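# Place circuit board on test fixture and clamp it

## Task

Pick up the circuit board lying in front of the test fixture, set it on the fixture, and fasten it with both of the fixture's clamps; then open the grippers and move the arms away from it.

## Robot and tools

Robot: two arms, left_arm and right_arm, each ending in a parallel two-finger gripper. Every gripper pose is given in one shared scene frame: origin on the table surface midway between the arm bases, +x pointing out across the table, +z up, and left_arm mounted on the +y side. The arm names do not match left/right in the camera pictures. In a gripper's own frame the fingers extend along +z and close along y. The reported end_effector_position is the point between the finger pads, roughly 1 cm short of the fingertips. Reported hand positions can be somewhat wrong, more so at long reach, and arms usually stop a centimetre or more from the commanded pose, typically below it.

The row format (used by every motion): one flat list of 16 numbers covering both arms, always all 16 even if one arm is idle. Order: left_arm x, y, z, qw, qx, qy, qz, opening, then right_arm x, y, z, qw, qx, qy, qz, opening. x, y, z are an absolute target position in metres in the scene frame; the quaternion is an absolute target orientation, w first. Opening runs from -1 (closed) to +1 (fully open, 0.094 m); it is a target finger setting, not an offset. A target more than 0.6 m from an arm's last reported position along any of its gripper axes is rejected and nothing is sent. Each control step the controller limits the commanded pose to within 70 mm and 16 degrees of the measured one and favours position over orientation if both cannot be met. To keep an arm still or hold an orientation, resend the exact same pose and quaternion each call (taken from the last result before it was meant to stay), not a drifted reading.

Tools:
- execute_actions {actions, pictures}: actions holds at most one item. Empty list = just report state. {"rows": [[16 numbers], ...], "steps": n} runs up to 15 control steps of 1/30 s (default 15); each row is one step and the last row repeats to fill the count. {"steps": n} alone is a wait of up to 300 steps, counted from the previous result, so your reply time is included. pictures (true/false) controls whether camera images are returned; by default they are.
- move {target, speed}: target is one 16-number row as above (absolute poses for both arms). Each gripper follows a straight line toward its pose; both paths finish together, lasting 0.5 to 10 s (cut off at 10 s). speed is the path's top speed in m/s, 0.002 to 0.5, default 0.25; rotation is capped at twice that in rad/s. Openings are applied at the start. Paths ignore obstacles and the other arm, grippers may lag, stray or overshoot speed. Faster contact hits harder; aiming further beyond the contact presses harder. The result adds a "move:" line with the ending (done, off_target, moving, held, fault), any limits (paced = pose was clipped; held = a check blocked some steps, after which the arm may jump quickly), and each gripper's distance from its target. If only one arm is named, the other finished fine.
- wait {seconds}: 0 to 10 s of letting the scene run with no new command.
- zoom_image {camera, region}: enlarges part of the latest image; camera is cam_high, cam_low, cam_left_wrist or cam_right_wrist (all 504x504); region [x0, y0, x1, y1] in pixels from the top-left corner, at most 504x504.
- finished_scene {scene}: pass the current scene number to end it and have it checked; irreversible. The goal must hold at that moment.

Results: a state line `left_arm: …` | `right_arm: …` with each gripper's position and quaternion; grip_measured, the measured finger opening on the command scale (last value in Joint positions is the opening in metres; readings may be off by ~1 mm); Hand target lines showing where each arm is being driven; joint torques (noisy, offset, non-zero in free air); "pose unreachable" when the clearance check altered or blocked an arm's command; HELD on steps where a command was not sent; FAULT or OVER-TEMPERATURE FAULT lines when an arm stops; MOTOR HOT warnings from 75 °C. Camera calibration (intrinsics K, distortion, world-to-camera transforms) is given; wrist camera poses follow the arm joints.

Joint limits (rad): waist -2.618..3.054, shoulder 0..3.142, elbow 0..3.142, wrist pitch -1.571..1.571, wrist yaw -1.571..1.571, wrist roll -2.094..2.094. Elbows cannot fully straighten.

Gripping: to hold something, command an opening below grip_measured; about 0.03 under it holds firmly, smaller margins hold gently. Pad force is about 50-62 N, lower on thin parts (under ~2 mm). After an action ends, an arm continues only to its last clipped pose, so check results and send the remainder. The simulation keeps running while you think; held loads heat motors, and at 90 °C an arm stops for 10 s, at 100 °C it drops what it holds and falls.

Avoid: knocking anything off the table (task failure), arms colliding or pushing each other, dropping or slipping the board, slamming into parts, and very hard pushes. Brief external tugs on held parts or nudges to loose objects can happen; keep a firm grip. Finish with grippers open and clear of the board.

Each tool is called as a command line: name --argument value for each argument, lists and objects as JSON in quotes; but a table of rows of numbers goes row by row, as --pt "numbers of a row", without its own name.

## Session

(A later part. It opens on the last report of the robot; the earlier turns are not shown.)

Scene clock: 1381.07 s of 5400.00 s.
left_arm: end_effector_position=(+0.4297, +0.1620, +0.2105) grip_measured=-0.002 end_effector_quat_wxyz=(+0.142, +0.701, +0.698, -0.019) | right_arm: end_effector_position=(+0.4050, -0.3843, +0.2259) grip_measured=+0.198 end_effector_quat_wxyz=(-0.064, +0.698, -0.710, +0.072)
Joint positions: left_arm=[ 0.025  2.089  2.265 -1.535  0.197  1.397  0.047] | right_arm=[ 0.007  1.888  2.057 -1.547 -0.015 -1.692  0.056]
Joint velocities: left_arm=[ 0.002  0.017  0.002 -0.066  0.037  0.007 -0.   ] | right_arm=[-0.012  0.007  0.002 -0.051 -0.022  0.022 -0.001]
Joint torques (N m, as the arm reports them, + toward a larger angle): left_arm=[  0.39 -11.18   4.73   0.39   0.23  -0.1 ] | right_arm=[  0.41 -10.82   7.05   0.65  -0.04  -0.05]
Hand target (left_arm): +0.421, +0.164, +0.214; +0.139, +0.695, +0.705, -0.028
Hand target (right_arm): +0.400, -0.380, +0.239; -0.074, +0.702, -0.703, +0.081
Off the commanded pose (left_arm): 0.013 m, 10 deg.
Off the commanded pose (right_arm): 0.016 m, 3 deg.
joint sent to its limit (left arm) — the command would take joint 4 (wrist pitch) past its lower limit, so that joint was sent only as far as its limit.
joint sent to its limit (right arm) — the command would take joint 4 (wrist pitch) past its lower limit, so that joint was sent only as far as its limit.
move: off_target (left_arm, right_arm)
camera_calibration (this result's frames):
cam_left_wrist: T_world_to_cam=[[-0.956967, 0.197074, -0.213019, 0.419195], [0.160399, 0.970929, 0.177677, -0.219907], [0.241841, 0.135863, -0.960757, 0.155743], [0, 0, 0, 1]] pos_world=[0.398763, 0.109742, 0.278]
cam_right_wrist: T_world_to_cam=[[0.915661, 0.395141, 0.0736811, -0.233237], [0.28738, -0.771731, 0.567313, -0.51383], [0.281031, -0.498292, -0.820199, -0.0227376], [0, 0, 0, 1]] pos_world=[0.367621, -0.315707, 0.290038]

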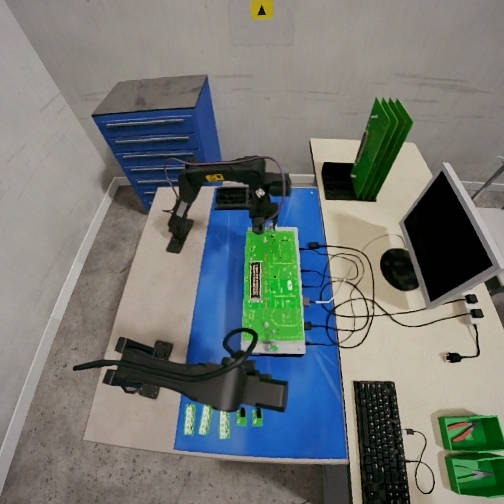

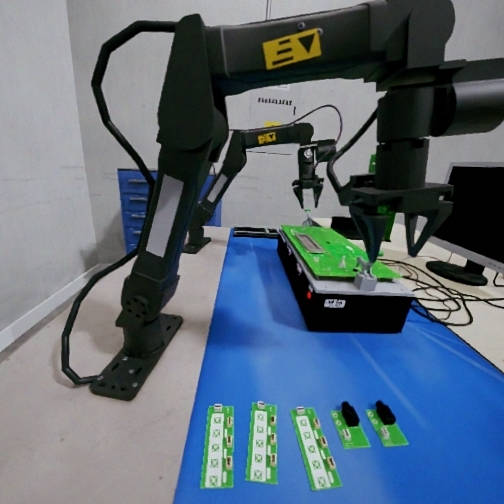

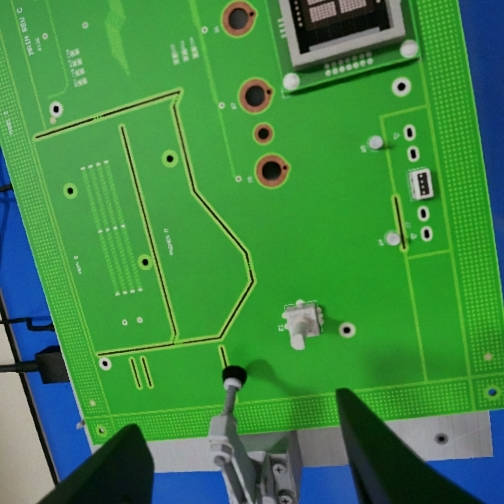

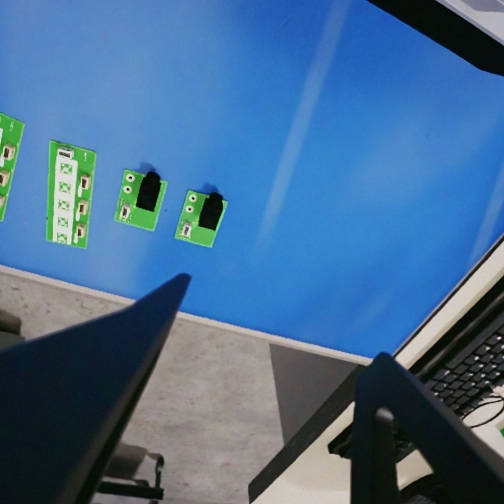

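execute_actions --actions '[]'

zoom_image --camera "cam_high" --region '[180,160,380,380]'

Scene clock: 1401.40 s of 5400.00 s.
left_arm: end_effector_position=(+0.4297, +0.1620, +0.2105) grip_measured=-0.002 end_effector_quat_wxyz=(+0.142, +0.700, +0.700, -0.019) | right_arm: end_effector_position=(+0.4050, -0.3843, +0.2259) grip_measured=+0.198 end_effector_quat_wxyz=(-0.064, +0.698, -0.710, +0.072)
Joint positions: left_arm=[ 0.025  2.089  2.265 -1.535  0.197  1.393  0.047] | right_arm=[ 0.007  1.888  2.057 -1.547 -0.015 -1.692  0.056]
Joint velocities: left_arm=[-0.002 -0.007 -0.007  0.007  0.022  0.007  0.   ] | right_arm=[ 0.002 -0.012 -0.007 -0.037 -0.007  0.066 -0.   ]
Joint torques (N m, as the arm reports them, + toward a larger angle): left_arm=[  0.41 -10.91   4.87   0.35   0.26  -0.06] | right_arm=[  0.41 -10.83   7.06   0.65  -0.03  -0.05]
Hand target (left_arm): +0.421, +0.164, +0.214; +0.139, +0.695, +0.705, -0.028
Hand target (right_arm): +0.400, -0.380, +0.239; -0.074, +0.702, -0.703, +0.081
Off the commanded pose (left_arm): 0.013 m, 10 deg.
Off the commanded pose (right_arm): 0.016 m, 3 deg.
Steps of this call (steps 1 to 90: nothing new was sent; then 17.33 s passed at rest). Readings (end_effector_position):
1: left_arm (+0.4297, +0.1620, +0.2105) | right_arm (+0.4050, -0.3843, +0.2259)
2: left_arm (+0.4297, +0.1620, +0.2105) | right_arm (+0.4050, -0.3843, +0.2259)
4: left_arm (+0.4297, +0.1620, +0.2105) | right_arm (+0.4050, -0.3843, +0.2259)
8: left_arm (+0.4297, +0.1620, +0.2105) | right_arm (+0.4050, -0.3843, +0.2259)
90: the state above
camera_calibration (this result's frames):
cam_left_wrist: T_world_to_cam=[[-0.957686, 0.194161, -0.212462, 0.419859], [0.157679, 0.971488, 0.177055, -0.218698], [0.240781, 0.136062, -0.960995, 0.156217], [0, 0, 0, 1]] pos_world=[0.398963, 0.109687, 0.278049]
cam_right_wrist: T_world_to_cam=[[0.915661, 0.395141, 0.0736811, -0.233237], [0.28738, -0.771731, 0.567313, -0.51383], [0.281031, -0.498292, -0.820199, -0.0227376], [0, 0, 0, 1]] pos_world=[0.367621, -0.315707, 0.290038]

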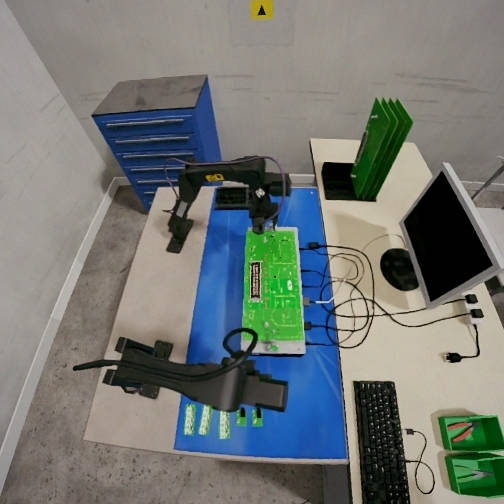

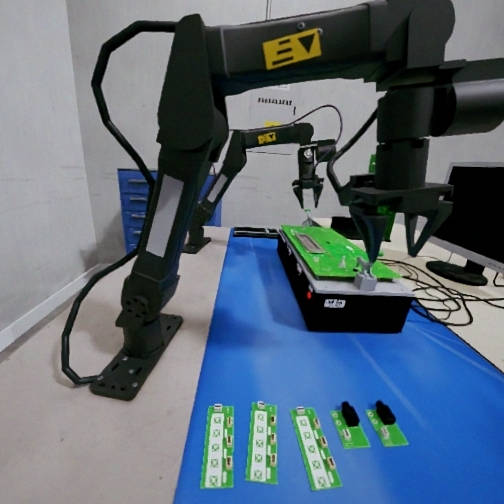

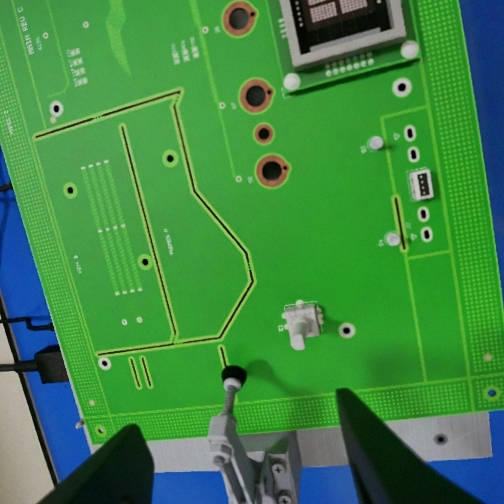

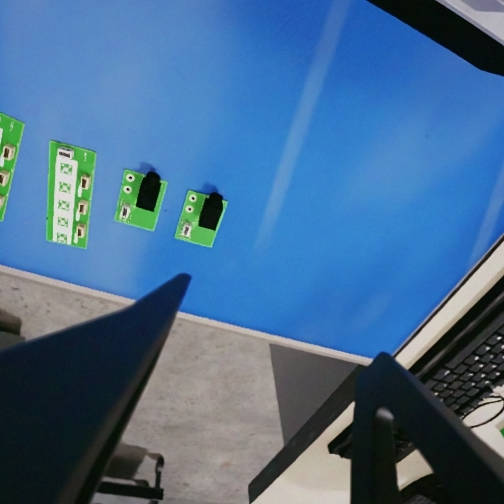

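Region (180, 160, 380, 380) of cam_high's 504x504 image, scaled by 2.291, with more detail than that image has; it fills the left 458 columns of this view, and the rest is white.

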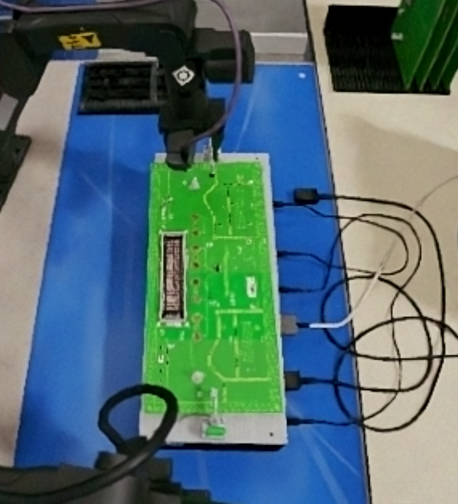

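zoom_image --camera "cam_left_wrist" --region '[20,330,200,504]'

Region (20, 330, 200, 504) of cam_left_wrist's 504x504 image, scaled by 2.800, with more detail than that image has; it fills the top 487 rows of this view, and the rest is white.

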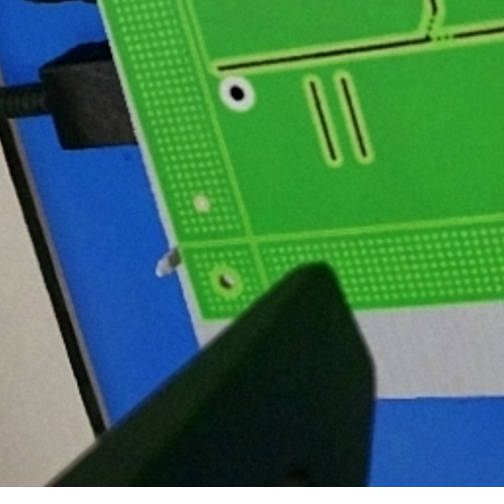

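move --target '[0.414,0.165,0.16,0.07,0.70,0.70,-0.07,-0.2,0.40,-0.38,0.24,-0.05,0.705,-0.705,0.05,0.2]' --speed 0.08

Scene clock: 1419.07 s of 5400.00 s.
left_arm: end_effector_position=(+0.4194, +0.1637, +0.1717) grip_measured=-0.198 end_effector_quat_wxyz=(+0.093, +0.703, +0.703, -0.055) | right_arm: end_effector_position=(+0.4050, -0.3843, +0.2259) grip_measured=+0.198 end_effector_quat_wxyz=(-0.064, +0.698, -0.710, +0.072)
Joint positions: left_arm=[ 0.025  2.128  2.182 -1.538  0.197  1.405  0.038] | right_arm=[ 0.007  1.888  2.057 -1.547 -0.015 -1.692  0.056]
Joint velocities: left_arm=[ 0.002  0.007 -0.002 -0.037  0.007 -0.007  0.001] | right_arm=[ 0.012 -0.007  0.007 -0.007  0.022  0.022  0.   ]
Joint torques (N m, as the arm reports them, + toward a larger angle): left_arm=[ 0.05 -8.83  4.94  0.18  0.18  0.08] | right_arm=[  0.41 -10.82   7.04   0.65  -0.04  -0.05]
Hand target (left_arm): +0.413, +0.165, +0.160; +0.073, +0.704, +0.703, -0.071
Hand target (right_arm): +0.400, -0.380, +0.239; -0.074, +0.702, -0.703, +0.081
Off the commanded pose (left_arm): 0.013 m, 3 deg.
Off the commanded pose (right_arm): 0.016 m, 3 deg.
joint sent to its limit (left arm) — the command would take joint 4 (wrist pitch) past its lower limit, so that joint was sent only as far as its limit.
joint sent to its limit (right arm) — the command would take joint 4 (wrist pitch) past its lower limit, so that joint was sent only as far as its limit.
After step 90, 13.23 s passed at rest.
move: off_target (left_arm, right_arm)
camera_calibration (this result's frames):
cam_left_wrist: T_world_to_cam=[[-0.973873, 0.207695, -0.0918373, 0.385304], [0.18939, 0.96596, 0.176216, -0.224053], [0.12531, 0.154219, -0.980058, 0.169993], [0, 0, 0, 1]] pos_world=[0.396369, 0.110184, 0.24147]
cam_right_wrist: T_world_to_cam=[[0.915661, 0.395141, 0.0736811, -0.233237], [0.28738, -0.771731, 0.567313, -0.51383], [0.281031, -0.498292, -0.820199, -0.0227376], [0, 0, 0, 1]] pos_world=[0.367621, -0.315707, 0.290038]

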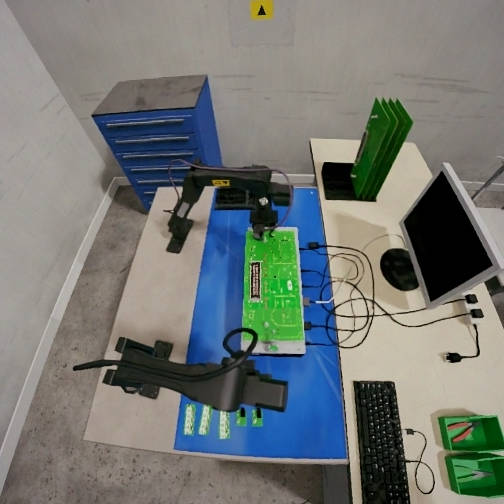

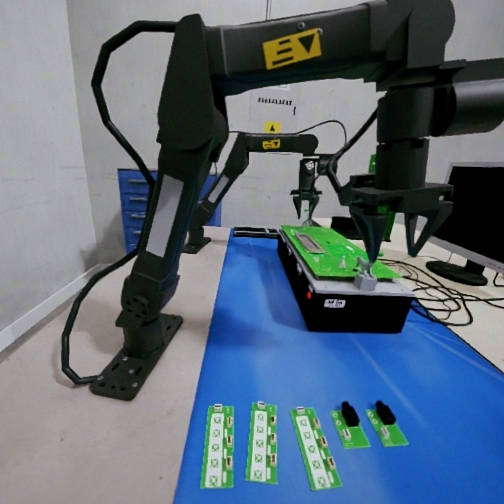

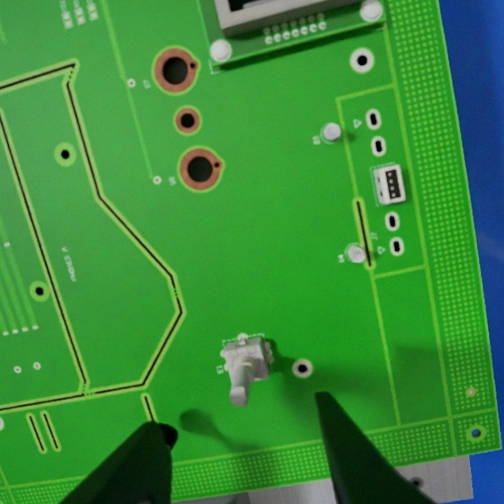

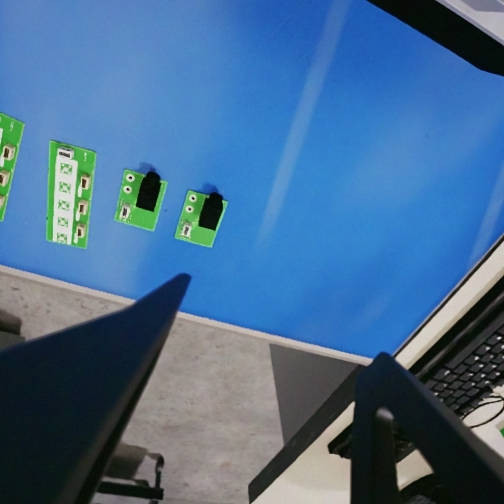

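move --target '[0.414,0.163,0.125,0.07,0.70,0.70,-0.07,-0.35,0.40,-0.38,0.24,-0.05,0.705,-0.705,0.05,0.2]' --speed 0.04

Scene clock: 1424.57 s of 5400.00 s.
left_arm: end_effector_position=(+0.4157, +0.1643, +0.1332) grip_measured=-0.349 end_effector_quat_wxyz=(+0.076, +0.702, +0.705, -0.067) | right_arm: end_effector_position=(+0.4050, -0.3843, +0.2259) grip_measured=+0.198 end_effector_quat_wxyz=(-0.064, +0.698, -0.710, +0.072)
Joint positions: left_arm=[ 0.025  2.12   2.016 -1.422  0.197  1.405  0.031] | right_arm=[ 0.007  1.888  2.057 -1.547 -0.015 -1.692  0.056]
Joint velocities: left_arm=[-0.012 -0.007 -0.017  0.022  0.037  0.037 -0.   ] | right_arm=[-0.017 -0.017  0.012  0.037  0.007 -0.022 -0.   ]
Joint torques (N m, as the arm reports them, + toward a larger angle): left_arm=[-0.31 -9.91  4.03  0.42  0.19  0.01] | right_arm=[  0.41 -10.83   7.05   0.65  -0.03  -0.05]
Hand target (left_arm): +0.413, +0.163, +0.125; +0.070, +0.704, +0.703, -0.071
Hand target (right_arm): +0.400, -0.380, +0.239; -0.074, +0.702, -0.703, +0.081
Off the commanded pose (left_arm): 0.008 m, 1 deg.
Off the commanded pose (right_arm): 0.016 m, 3 deg.
joint sent to its limit (right arm) — the command would take joint 4 (wrist pitch) past its lower limit, so that joint was sent only as far as its limit.
After step 90, 1.10 s passed at rest.
move: off_target (right_arm)
camera_calibration (this result's frames):
cam_left_wrist: T_world_to_cam=[[-0.976769, 0.208532, -0.0493553, 0.373457], [0.197139, 0.964714, 0.174539, -0.21992], [0.0840107, 0.160755, -0.983413, 0.149136], [0, 0, 0, 1]] pos_world=[0.395608, 0.110308, 0.203478]
cam_right_wrist: T_world_to_cam=[[0.915661, 0.395141, 0.0736811, -0.233237], [0.28738, -0.771731, 0.567313, -0.51383], [0.281031, -0.498292, -0.820199, -0.0227376], [0, 0, 0, 1]] pos_world=[0.367621, -0.315707, 0.290038]

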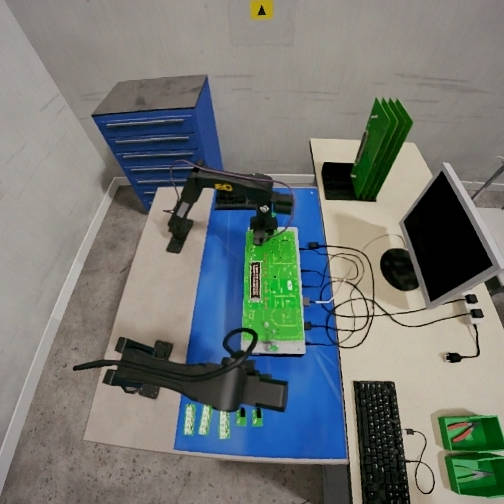

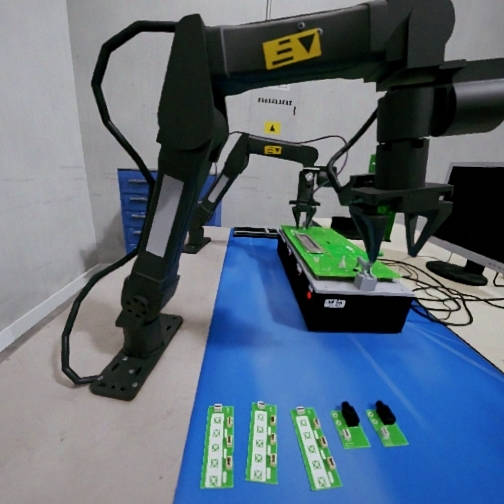

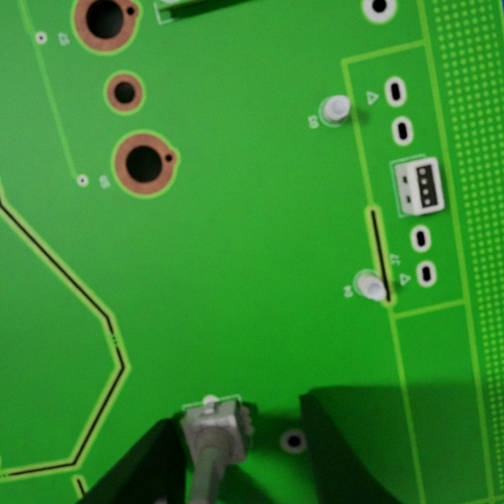

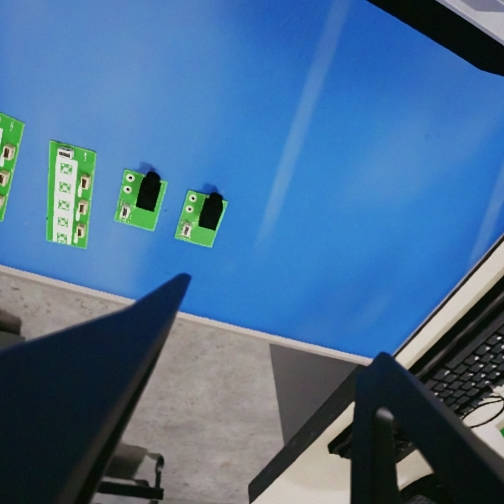

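Switch sits a bit farther +y and +x. Adjust, descend, close.

move --target '[0.418,0.170,0.116,0.07,0.70,0.70,-0.07,-0.35,0.40,-0.38,0.24,-0.05,0.705,-0.705,0.05,0.2]' --speed 0.03

move --target '[0.418,0.170,0.116,0.07,0.70,0.70,-0.07,-0.85,0.40,-0.38,0.24,-0.05,0.705,-0.705,0.05,0.2]'

Scene clock: 1432.20 s of 5400.00 s.
left_arm: end_effector_position=(+0.4162, +0.1646, +0.1318) grip_measured=-0.349 end_effector_quat_wxyz=(+0.080, +0.704, +0.702, -0.071) | right_arm: end_effector_position=(+0.4050, -0.3843, +0.2259) grip_measured=+0.198 end_effector_quat_wxyz=(-0.064, +0.698, -0.710, +0.072)
Joint positions: left_arm=[ 0.031  2.12   2.009 -1.415  0.21   1.418  0.031] | right_arm=[ 0.007  1.888  2.057 -1.547 -0.015 -1.692  0.056]
Joint velocities: left_arm=[ 0.017 -0.002 -0.012  0.007 -0.022 -0.051 -0.   ] | right_arm=[-0.012 -0.002 -0.002 -0.007 -0.022 -0.007 -0.001]
Joint torques (N m, as the arm reports them, + toward a larger angle): left_arm=[ 0.88 -9.02  3.38  0.51  0.02  0.01] | right_arm=[  0.41 -10.82   7.05   0.65  -0.04  -0.05]
Hand target (left_arm): +0.417, +0.170, +0.116; +0.070, +0.704, +0.704, -0.071
Hand target (right_arm): +0.400, -0.380, +0.239; -0.074, +0.702, -0.703, +0.081
Off the commanded pose (left_arm): 0.017 m, 1 deg.
Off the commanded pose (right_arm): 0.016 m, 3 deg.
joint sent to its limit (right arm) — the command would take joint 4 (wrist pitch) past its lower limit, so that joint was sent only as far as its limit.
After step 90, 3.50 s passed at rest.
move: off_target (left_arm, right_arm)
camera_calibration (this result's frames):
cam_left_wrist: T_world_to_cam=[[-0.975135, 0.215247, -0.0527383, 0.37246], [0.204229, 0.965216, 0.163243, -0.221663], [0.0860416, 0.148413, -0.985175, 0.149106], [0, 0, 0, 1]] pos_world=[0.395639, 0.111652, 0.202723]
cam_right_wrist: T_world_to_cam=[[0.915661, 0.395141, 0.0736811, -0.233237], [0.28738, -0.771731, 0.567313, -0.51383], [0.281031, -0.498292, -0.820199, -0.0227376], [0, 0, 0, 1]] pos_world=[0.367621, -0.315707, 0.290038]

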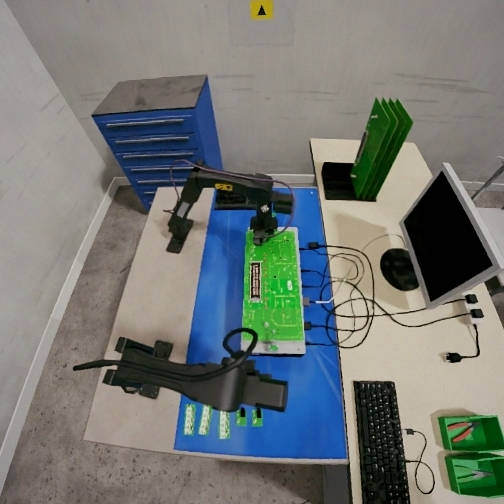

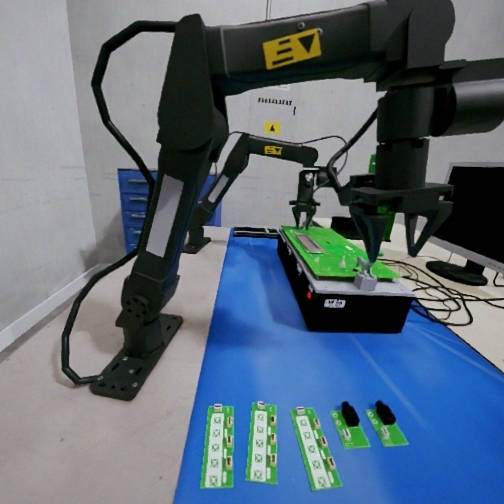

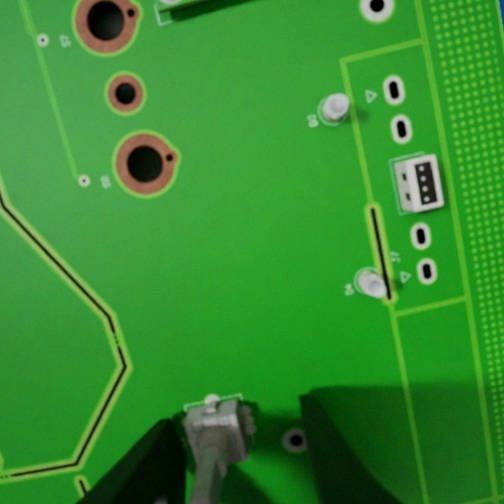

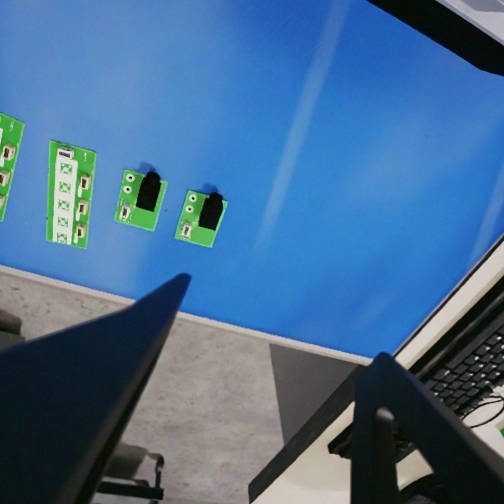

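Scene clock: 1432.90 s of 5400.00 s.
left_arm: end_effector_position=(+0.4194, +0.1643, +0.1322) grip_measured=-0.761 end_effector_quat_wxyz=(+0.086, +0.703, +0.702, -0.067) | right_arm: end_effector_position=(+0.4050, -0.3843, +0.2259) grip_measured=+0.198 end_effector_quat_wxyz=(-0.064, +0.698, -0.710, +0.072)
Joint positions: left_arm=[ 0.032  2.118  2.005 -1.399  0.21   1.415  0.011] | right_arm=[ 0.007  1.888  2.057 -1.547 -0.015 -1.692  0.056]
Joint velocities: left_arm=[ 0.012 -0.012 -0.002  0.037  0.037  0.022  0.   ] | right_arm=[-0.002  0.002  0.002  0.037  0.007 -0.037 -0.   ]
Joint torques (N m, as the arm reports them, + toward a larger angle): left_arm=[ 0.59 -8.95  3.71  0.46  0.04  0.05] | right_arm=[  0.41 -10.83   7.05   0.66  -0.04  -0.05]
Hand target (left_arm): +0.417, +0.170, +0.116; +0.070, +0.704, +0.703, -0.071
Hand target (right_arm): +0.400, -0.380, +0.239; -0.074, +0.702, -0.703, +0.081
Off the commanded pose (left_arm): 0.017 m, 2 deg.
Off the commanded pose (right_arm): 0.016 m, 3 deg.
joint sent to its limit (right arm) — the command would take joint 4 (wrist pitch) past its lower limit, so that joint was sent only as far as its limit.
move: off_target (left_arm, right_arm)
camera_calibration (this result's frames):
cam_left_wrist: T_world_to_cam=[[-0.974986, 0.211828, -0.0673152, 0.37805], [0.198621, 0.966278, 0.163881, -0.219968], [0.0997597, 0.146411, -0.984181, 0.143688], [0, 0, 0, 1]] pos_world=[0.397949, 0.111431, 0.202912]
cam_right_wrist: T_world_to_cam=[[0.915661, 0.395141, 0.0736811, -0.233237], [0.28738, -0.771731, 0.567313, -0.51383], [0.281031, -0.498292, -0.820199, -0.0227376], [0, 0, 0, 1]] pos_world=[0.367621, -0.315707, 0.290038]

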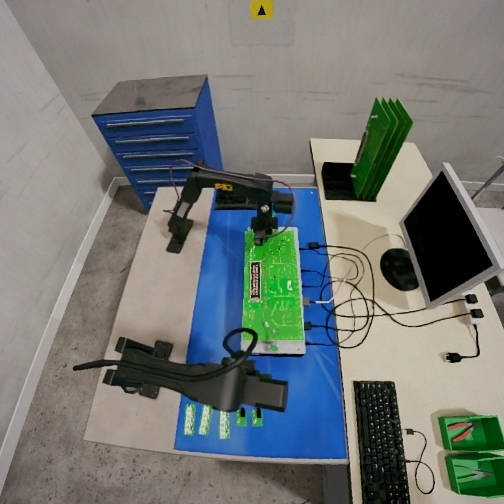

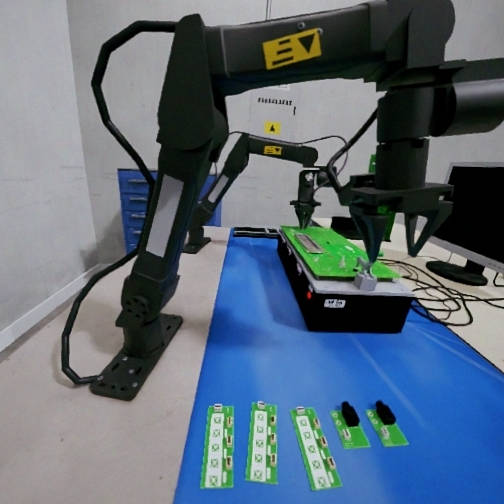

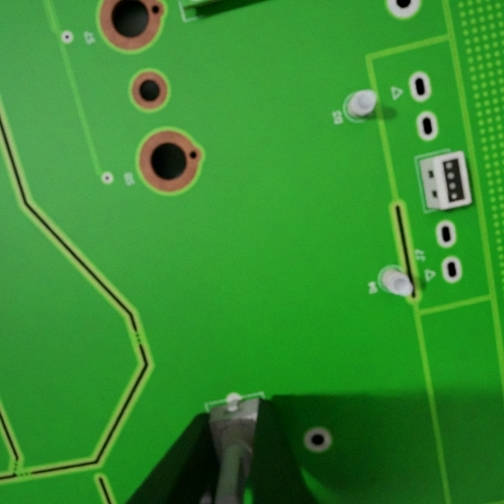

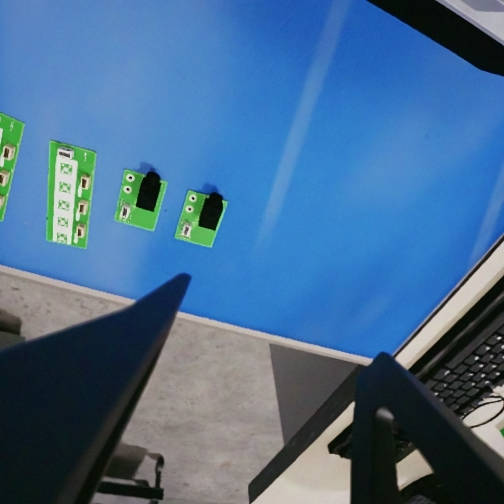

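Gripped. Lift.

move --target '[0.418,0.166,0.15,0.07,0.70,0.70,-0.07,-0.85,0.40,-0.38,0.24,-0.05,0.705,-0.705,0.05,0.2]' --speed 0.02

move --target '[0.430,0.166,0.15,0.07,0.70,0.70,-0.07,-0.85,0.40,-0.38,0.24,-0.05,0.705,-0.705,0.05,0.2]' --speed 0.01

zoom_image --camera "cam_high" --region '[230,200,330,370]'

zoom_image --camera "cam_low" --region '[270,180,430,310]'

Scene clock: 1441.30 s of 5400.00 s.
left_arm: end_effector_position=(+0.4203, +0.1639, +0.1473) grip_measured=-0.761 end_effector_quat_wxyz=(+0.079, +0.702, +0.704, -0.069) | right_arm: end_effector_position=(+0.4050, -0.3843, +0.2259) grip_measured=+0.198 end_effector_quat_wxyz=(-0.064, +0.698, -0.710, +0.072)
Joint positions: left_arm=[ 0.029  2.152  2.122 -1.494  0.205  1.409  0.011] | right_arm=[ 0.007  1.888  2.057 -1.547 -0.015 -1.692  0.056]
Joint velocities: left_arm=[-0.007  0.007 -0.002  0.037 -0.081 -0.051 -0.001] | right_arm=[-0.017 -0.007 -0.012  0.022  0.022  0.022  0.001]
Joint torques (N m, as the arm reports them, + toward a larger angle): left_arm=[ 0.07 -9.55  7.93 -0.04  0.05  0.02] | right_arm=[  0.4  -10.83   7.05   0.66  -0.04  -0.05]
Hand target (left_arm): +0.418, +0.166, +0.150; +0.071, +0.704, +0.704, -0.070
Hand target (right_arm): +0.400, -0.380, +0.239; -0.074, +0.702, -0.703, +0.081
Off the commanded pose (left_arm): 0.004 m, 1 deg.
Off the commanded pose (right_arm): 0.016 m, 3 deg.
joint sent to its limit (right arm) — the command would take joint 4 (wrist pitch) past its lower limit, so that joint was sent only as far as its limit.
After step 90, 3.80 s passed at rest.
move: off_target (right_arm)
camera_calibration (this result's frames):
cam_left_wrist: T_world_to_cam=[[-0.976455, 0.209124, -0.0529388, 0.379034], [0.197745, 0.965791, 0.167762, -0.222365], [0.0862109, 0.153343, -0.984405, 0.163145], [0, 0, 0, 1]] pos_world=[0.400016, 0.110475, 0.217971]
cam_right_wrist: T_world_to_cam=[[0.915661, 0.395141, 0.0736811, -0.233237], [0.28738, -0.771731, 0.567313, -0.51383], [0.281031, -0.498292, -0.820199, -0.0227376], [0, 0, 0, 1]] pos_world=[0.367621, -0.315707, 0.290038]

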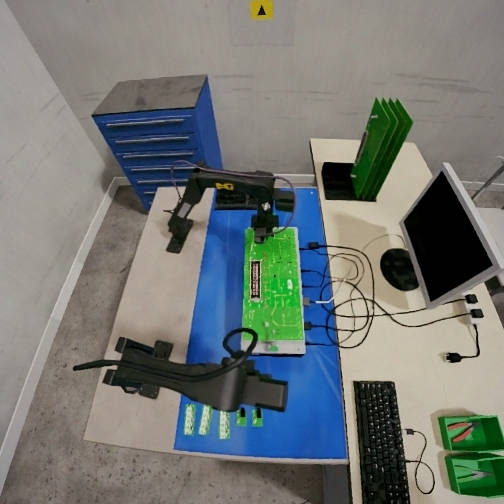

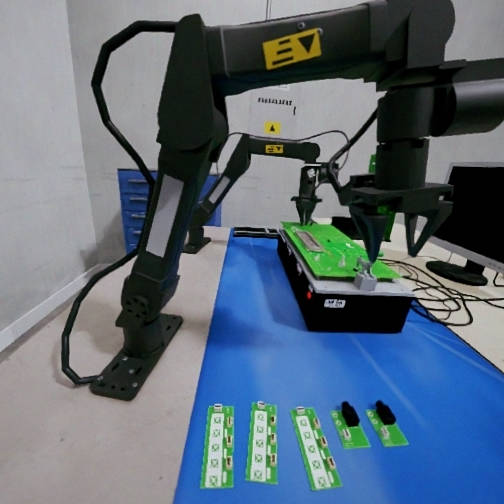

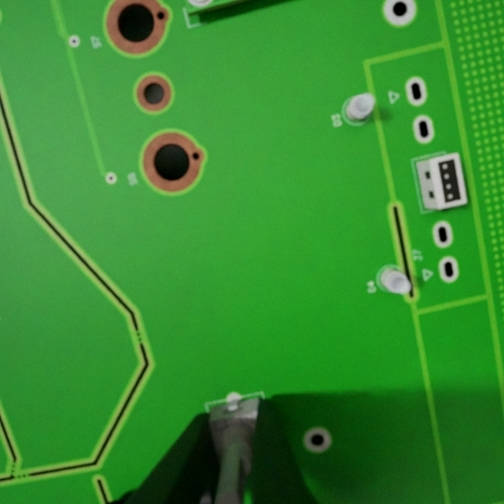

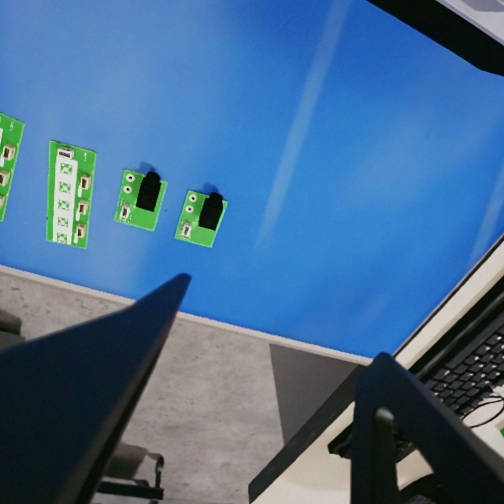

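Scene clock: 1444.27 s of 5400.00 s.
left_arm: end_effector_position=(+0.4287, +0.1627, +0.1474) grip_measured=-0.761 end_effector_quat_wxyz=(+0.076, +0.705, +0.702, -0.070) | right_arm: end_effector_position=(+0.4050, -0.3843, +0.2259) grip_measured=+0.198 end_effector_quat_wxyz=(-0.064, +0.698, -0.710, +0.072)
Joint positions: left_arm=[ 0.029  2.208  2.212 -1.535  0.204  1.417  0.011] | right_arm=[ 0.007  1.888  2.057 -1.547 -0.015 -1.692  0.056]
Joint velocities: left_arm=[ 0.007 -0.002  0.002  0.022  0.022 -0.051 -0.001] | right_arm=[-0.012 -0.002  0.002 -0.007  0.022  0.095  0.001]
Joint torques (N m, as the arm reports them, + toward a larger angle): left_arm=[ 0.59 -9.71  8.19  0.05  0.05 -0.1 ] | right_arm=[  0.4  -10.83   7.05   0.65  -0.03  -0.05]
Hand target (left_arm): +0.430, +0.166, +0.150; +0.074, +0.703, +0.704, -0.068
Hand target (right_arm): +0.400, -0.380, +0.239; -0.074, +0.702, -0.703, +0.081
Off the commanded pose (left_arm): 0.004 m, 1 deg.
Off the commanded pose (right_arm): 0.016 m, 3 deg.
joint sent to its limit (left arm) — the command would take joint 4 (wrist pitch) past its lower limit, so that joint was sent only as far as its limit.
joint sent to its limit (right arm) — the command would take joint 4 (wrist pitch) past its lower limit, so that joint was sent only as far as its limit.
move: off_target (right_arm)
camera_calibration (this result's frames):
cam_left_wrist: T_world_to_cam=[[-0.975112, 0.216467, -0.0479504, 0.384914], [0.205708, 0.963985, 0.168575, -0.226152], [0.0827144, 0.154516, -0.984522, 0.164008], [0, 0, 0, 1]] pos_world=[0.40829, 0.109344, 0.21805]
cam_right_wrist: T_world_to_cam=[[0.915661, 0.395141, 0.0736811, -0.233237], [0.28738, -0.771731, 0.567313, -0.51383], [0.281031, -0.498292, -0.820199, -0.0227376], [0, 0, 0, 1]] pos_world=[0.367621, -0.315707, 0.290038]

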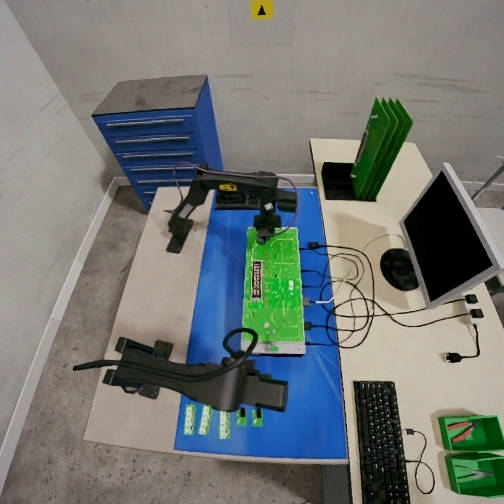

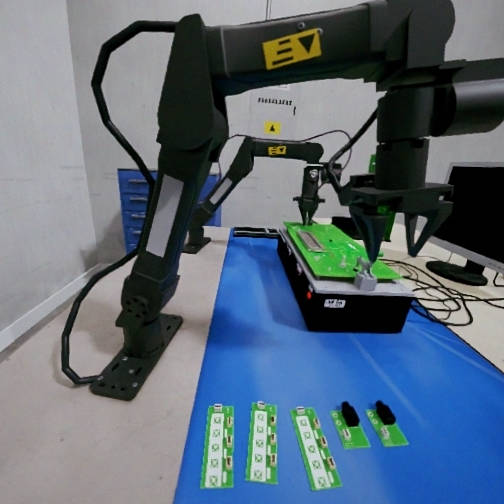

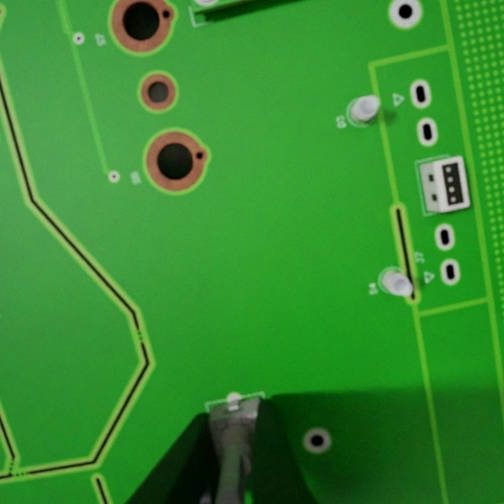

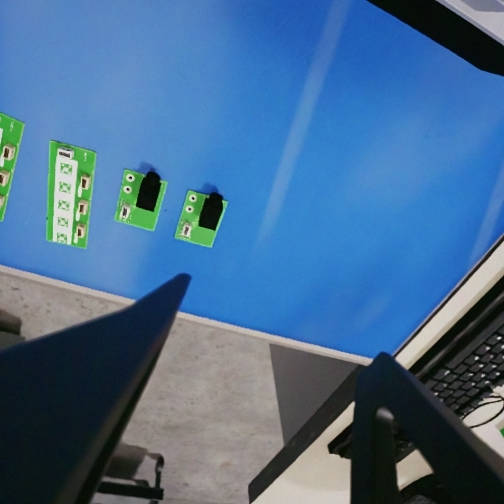

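Region (230, 200, 330, 370) of cam_high's 504x504 image, scaled by 2.965, with more detail than that image has; it fills the left 296 columns of this view, and the rest is white.

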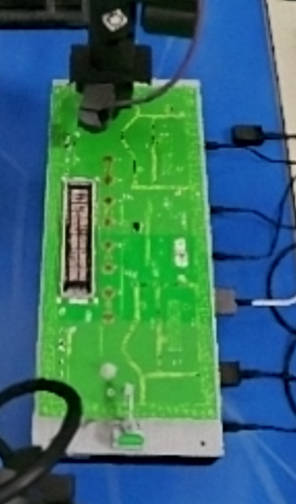

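Region (270, 180, 430, 310) of cam_low's 504x504 image, scaled by 3.150, with more detail than that image has; it fills the top 410 rows of this view, and the rest is white.

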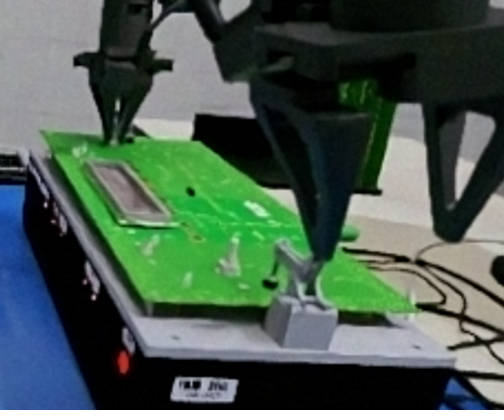

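move --target '[0.430,0.166,0.128,0.07,0.70,0.70,-0.07,-0.85,0.40,-0.38,0.24,-0.05,0.705,-0.705,0.05,0.2]' --speed 0.01

zoom_image --camera "cam_high" --region '[240,205,320,285]'

Scene clock: 1451.90 s of 5400.00 s.
left_arm: end_effector_position=(+0.4281, +0.1630, +0.1350) grip_measured=-0.761 end_effector_quat_wxyz=(+0.070, +0.704, +0.702, -0.074) | right_arm: end_effector_position=(+0.4050, -0.3843, +0.2259) grip_measured=+0.198 end_effector_quat_wxyz=(-0.064, +0.698, -0.710, +0.072)
Joint positions: left_arm=[ 0.029  2.208  2.162 -1.499  0.203  1.418  0.011] | right_arm=[ 0.007  1.888  2.057 -1.547 -0.015 -1.692  0.056]
Joint velocities: left_arm=[ 0.002 -0.017 -0.002 -0.022  0.022 -0.007 -0.   ] | right_arm=[ 0.012  0.002 -0.017 -0.037  0.007 -0.037 -0.001]
Joint torques (N m, as the arm reports them, + toward a larger angle): left_arm=[  0.54 -11.     3.68   0.43   0.04   0.  ] | right_arm=[  0.42 -10.83   7.04   0.66  -0.03  -0.05]
Hand target (left_arm): +0.430, +0.166, +0.128; +0.070, +0.704, +0.703, -0.071
Hand target (right_arm): +0.400, -0.380, +0.239; -0.074, +0.702, -0.703, +0.081
Off the commanded pose (left_arm): 0.008 m, 0 deg.
Off the commanded pose (right_arm): 0.016 m, 3 deg.
joint sent to its limit (right arm) — the command would take joint 4 (wrist pitch) past its lower limit, so that joint was sent only as far as its limit.
After step 90, 1.67 s passed at rest.
move: off_target (right_arm)
camera_calibration (this result's frames):
cam_left_wrist: T_world_to_cam=[[-0.975503, 0.217291, -0.0343356, 0.381888], [0.208625, 0.963293, 0.168942, -0.225401], [0.0697849, 0.15764, -0.985028, 0.156845], [0, 0, 0, 1]] pos_world=[0.408611, 0.109421, 0.205689]
cam_right_wrist: T_world_to_cam=[[0.915661, 0.395141, 0.0736811, -0.233237], [0.28738, -0.771731, 0.567313, -0.51383], [0.281031, -0.498292, -0.820199, -0.0227376], [0, 0, 0, 1]] pos_world=[0.367621, -0.315707, 0.290038]

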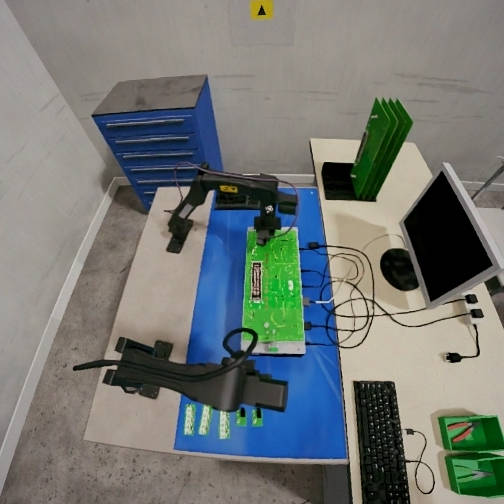

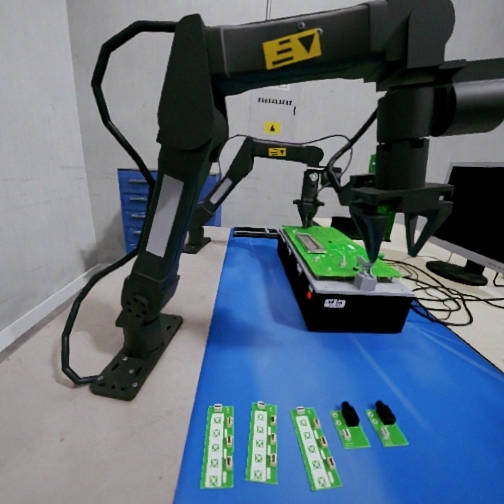

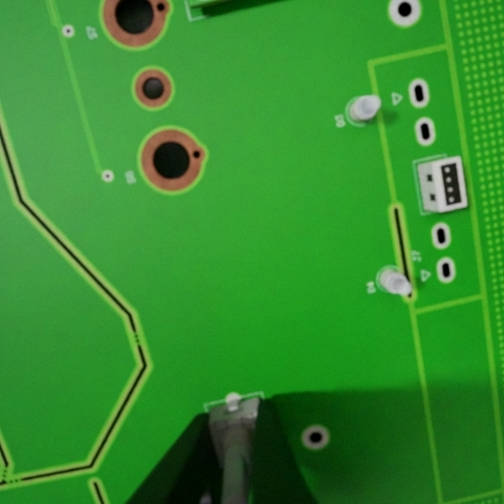

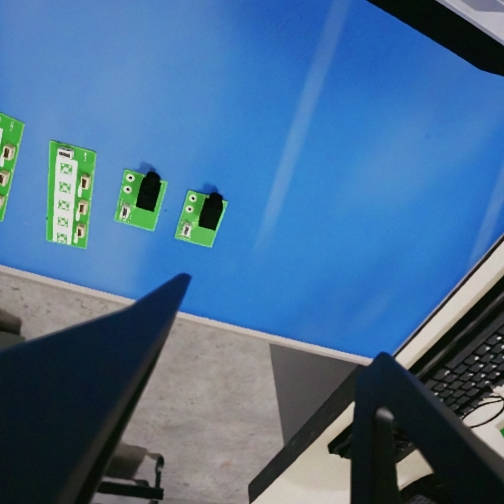

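Region (240, 205, 320, 285) of cam_high's 504x504 image, scaled by 6.300, with more detail than that image has.

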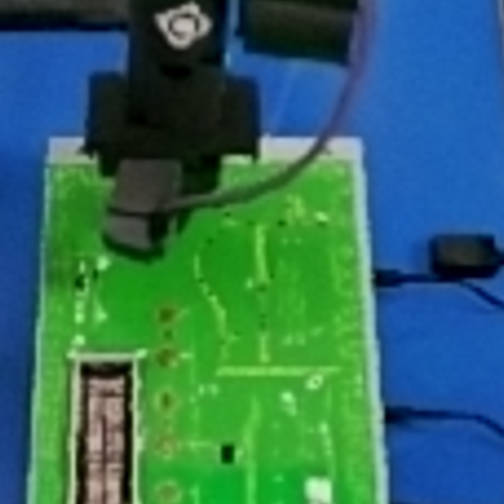

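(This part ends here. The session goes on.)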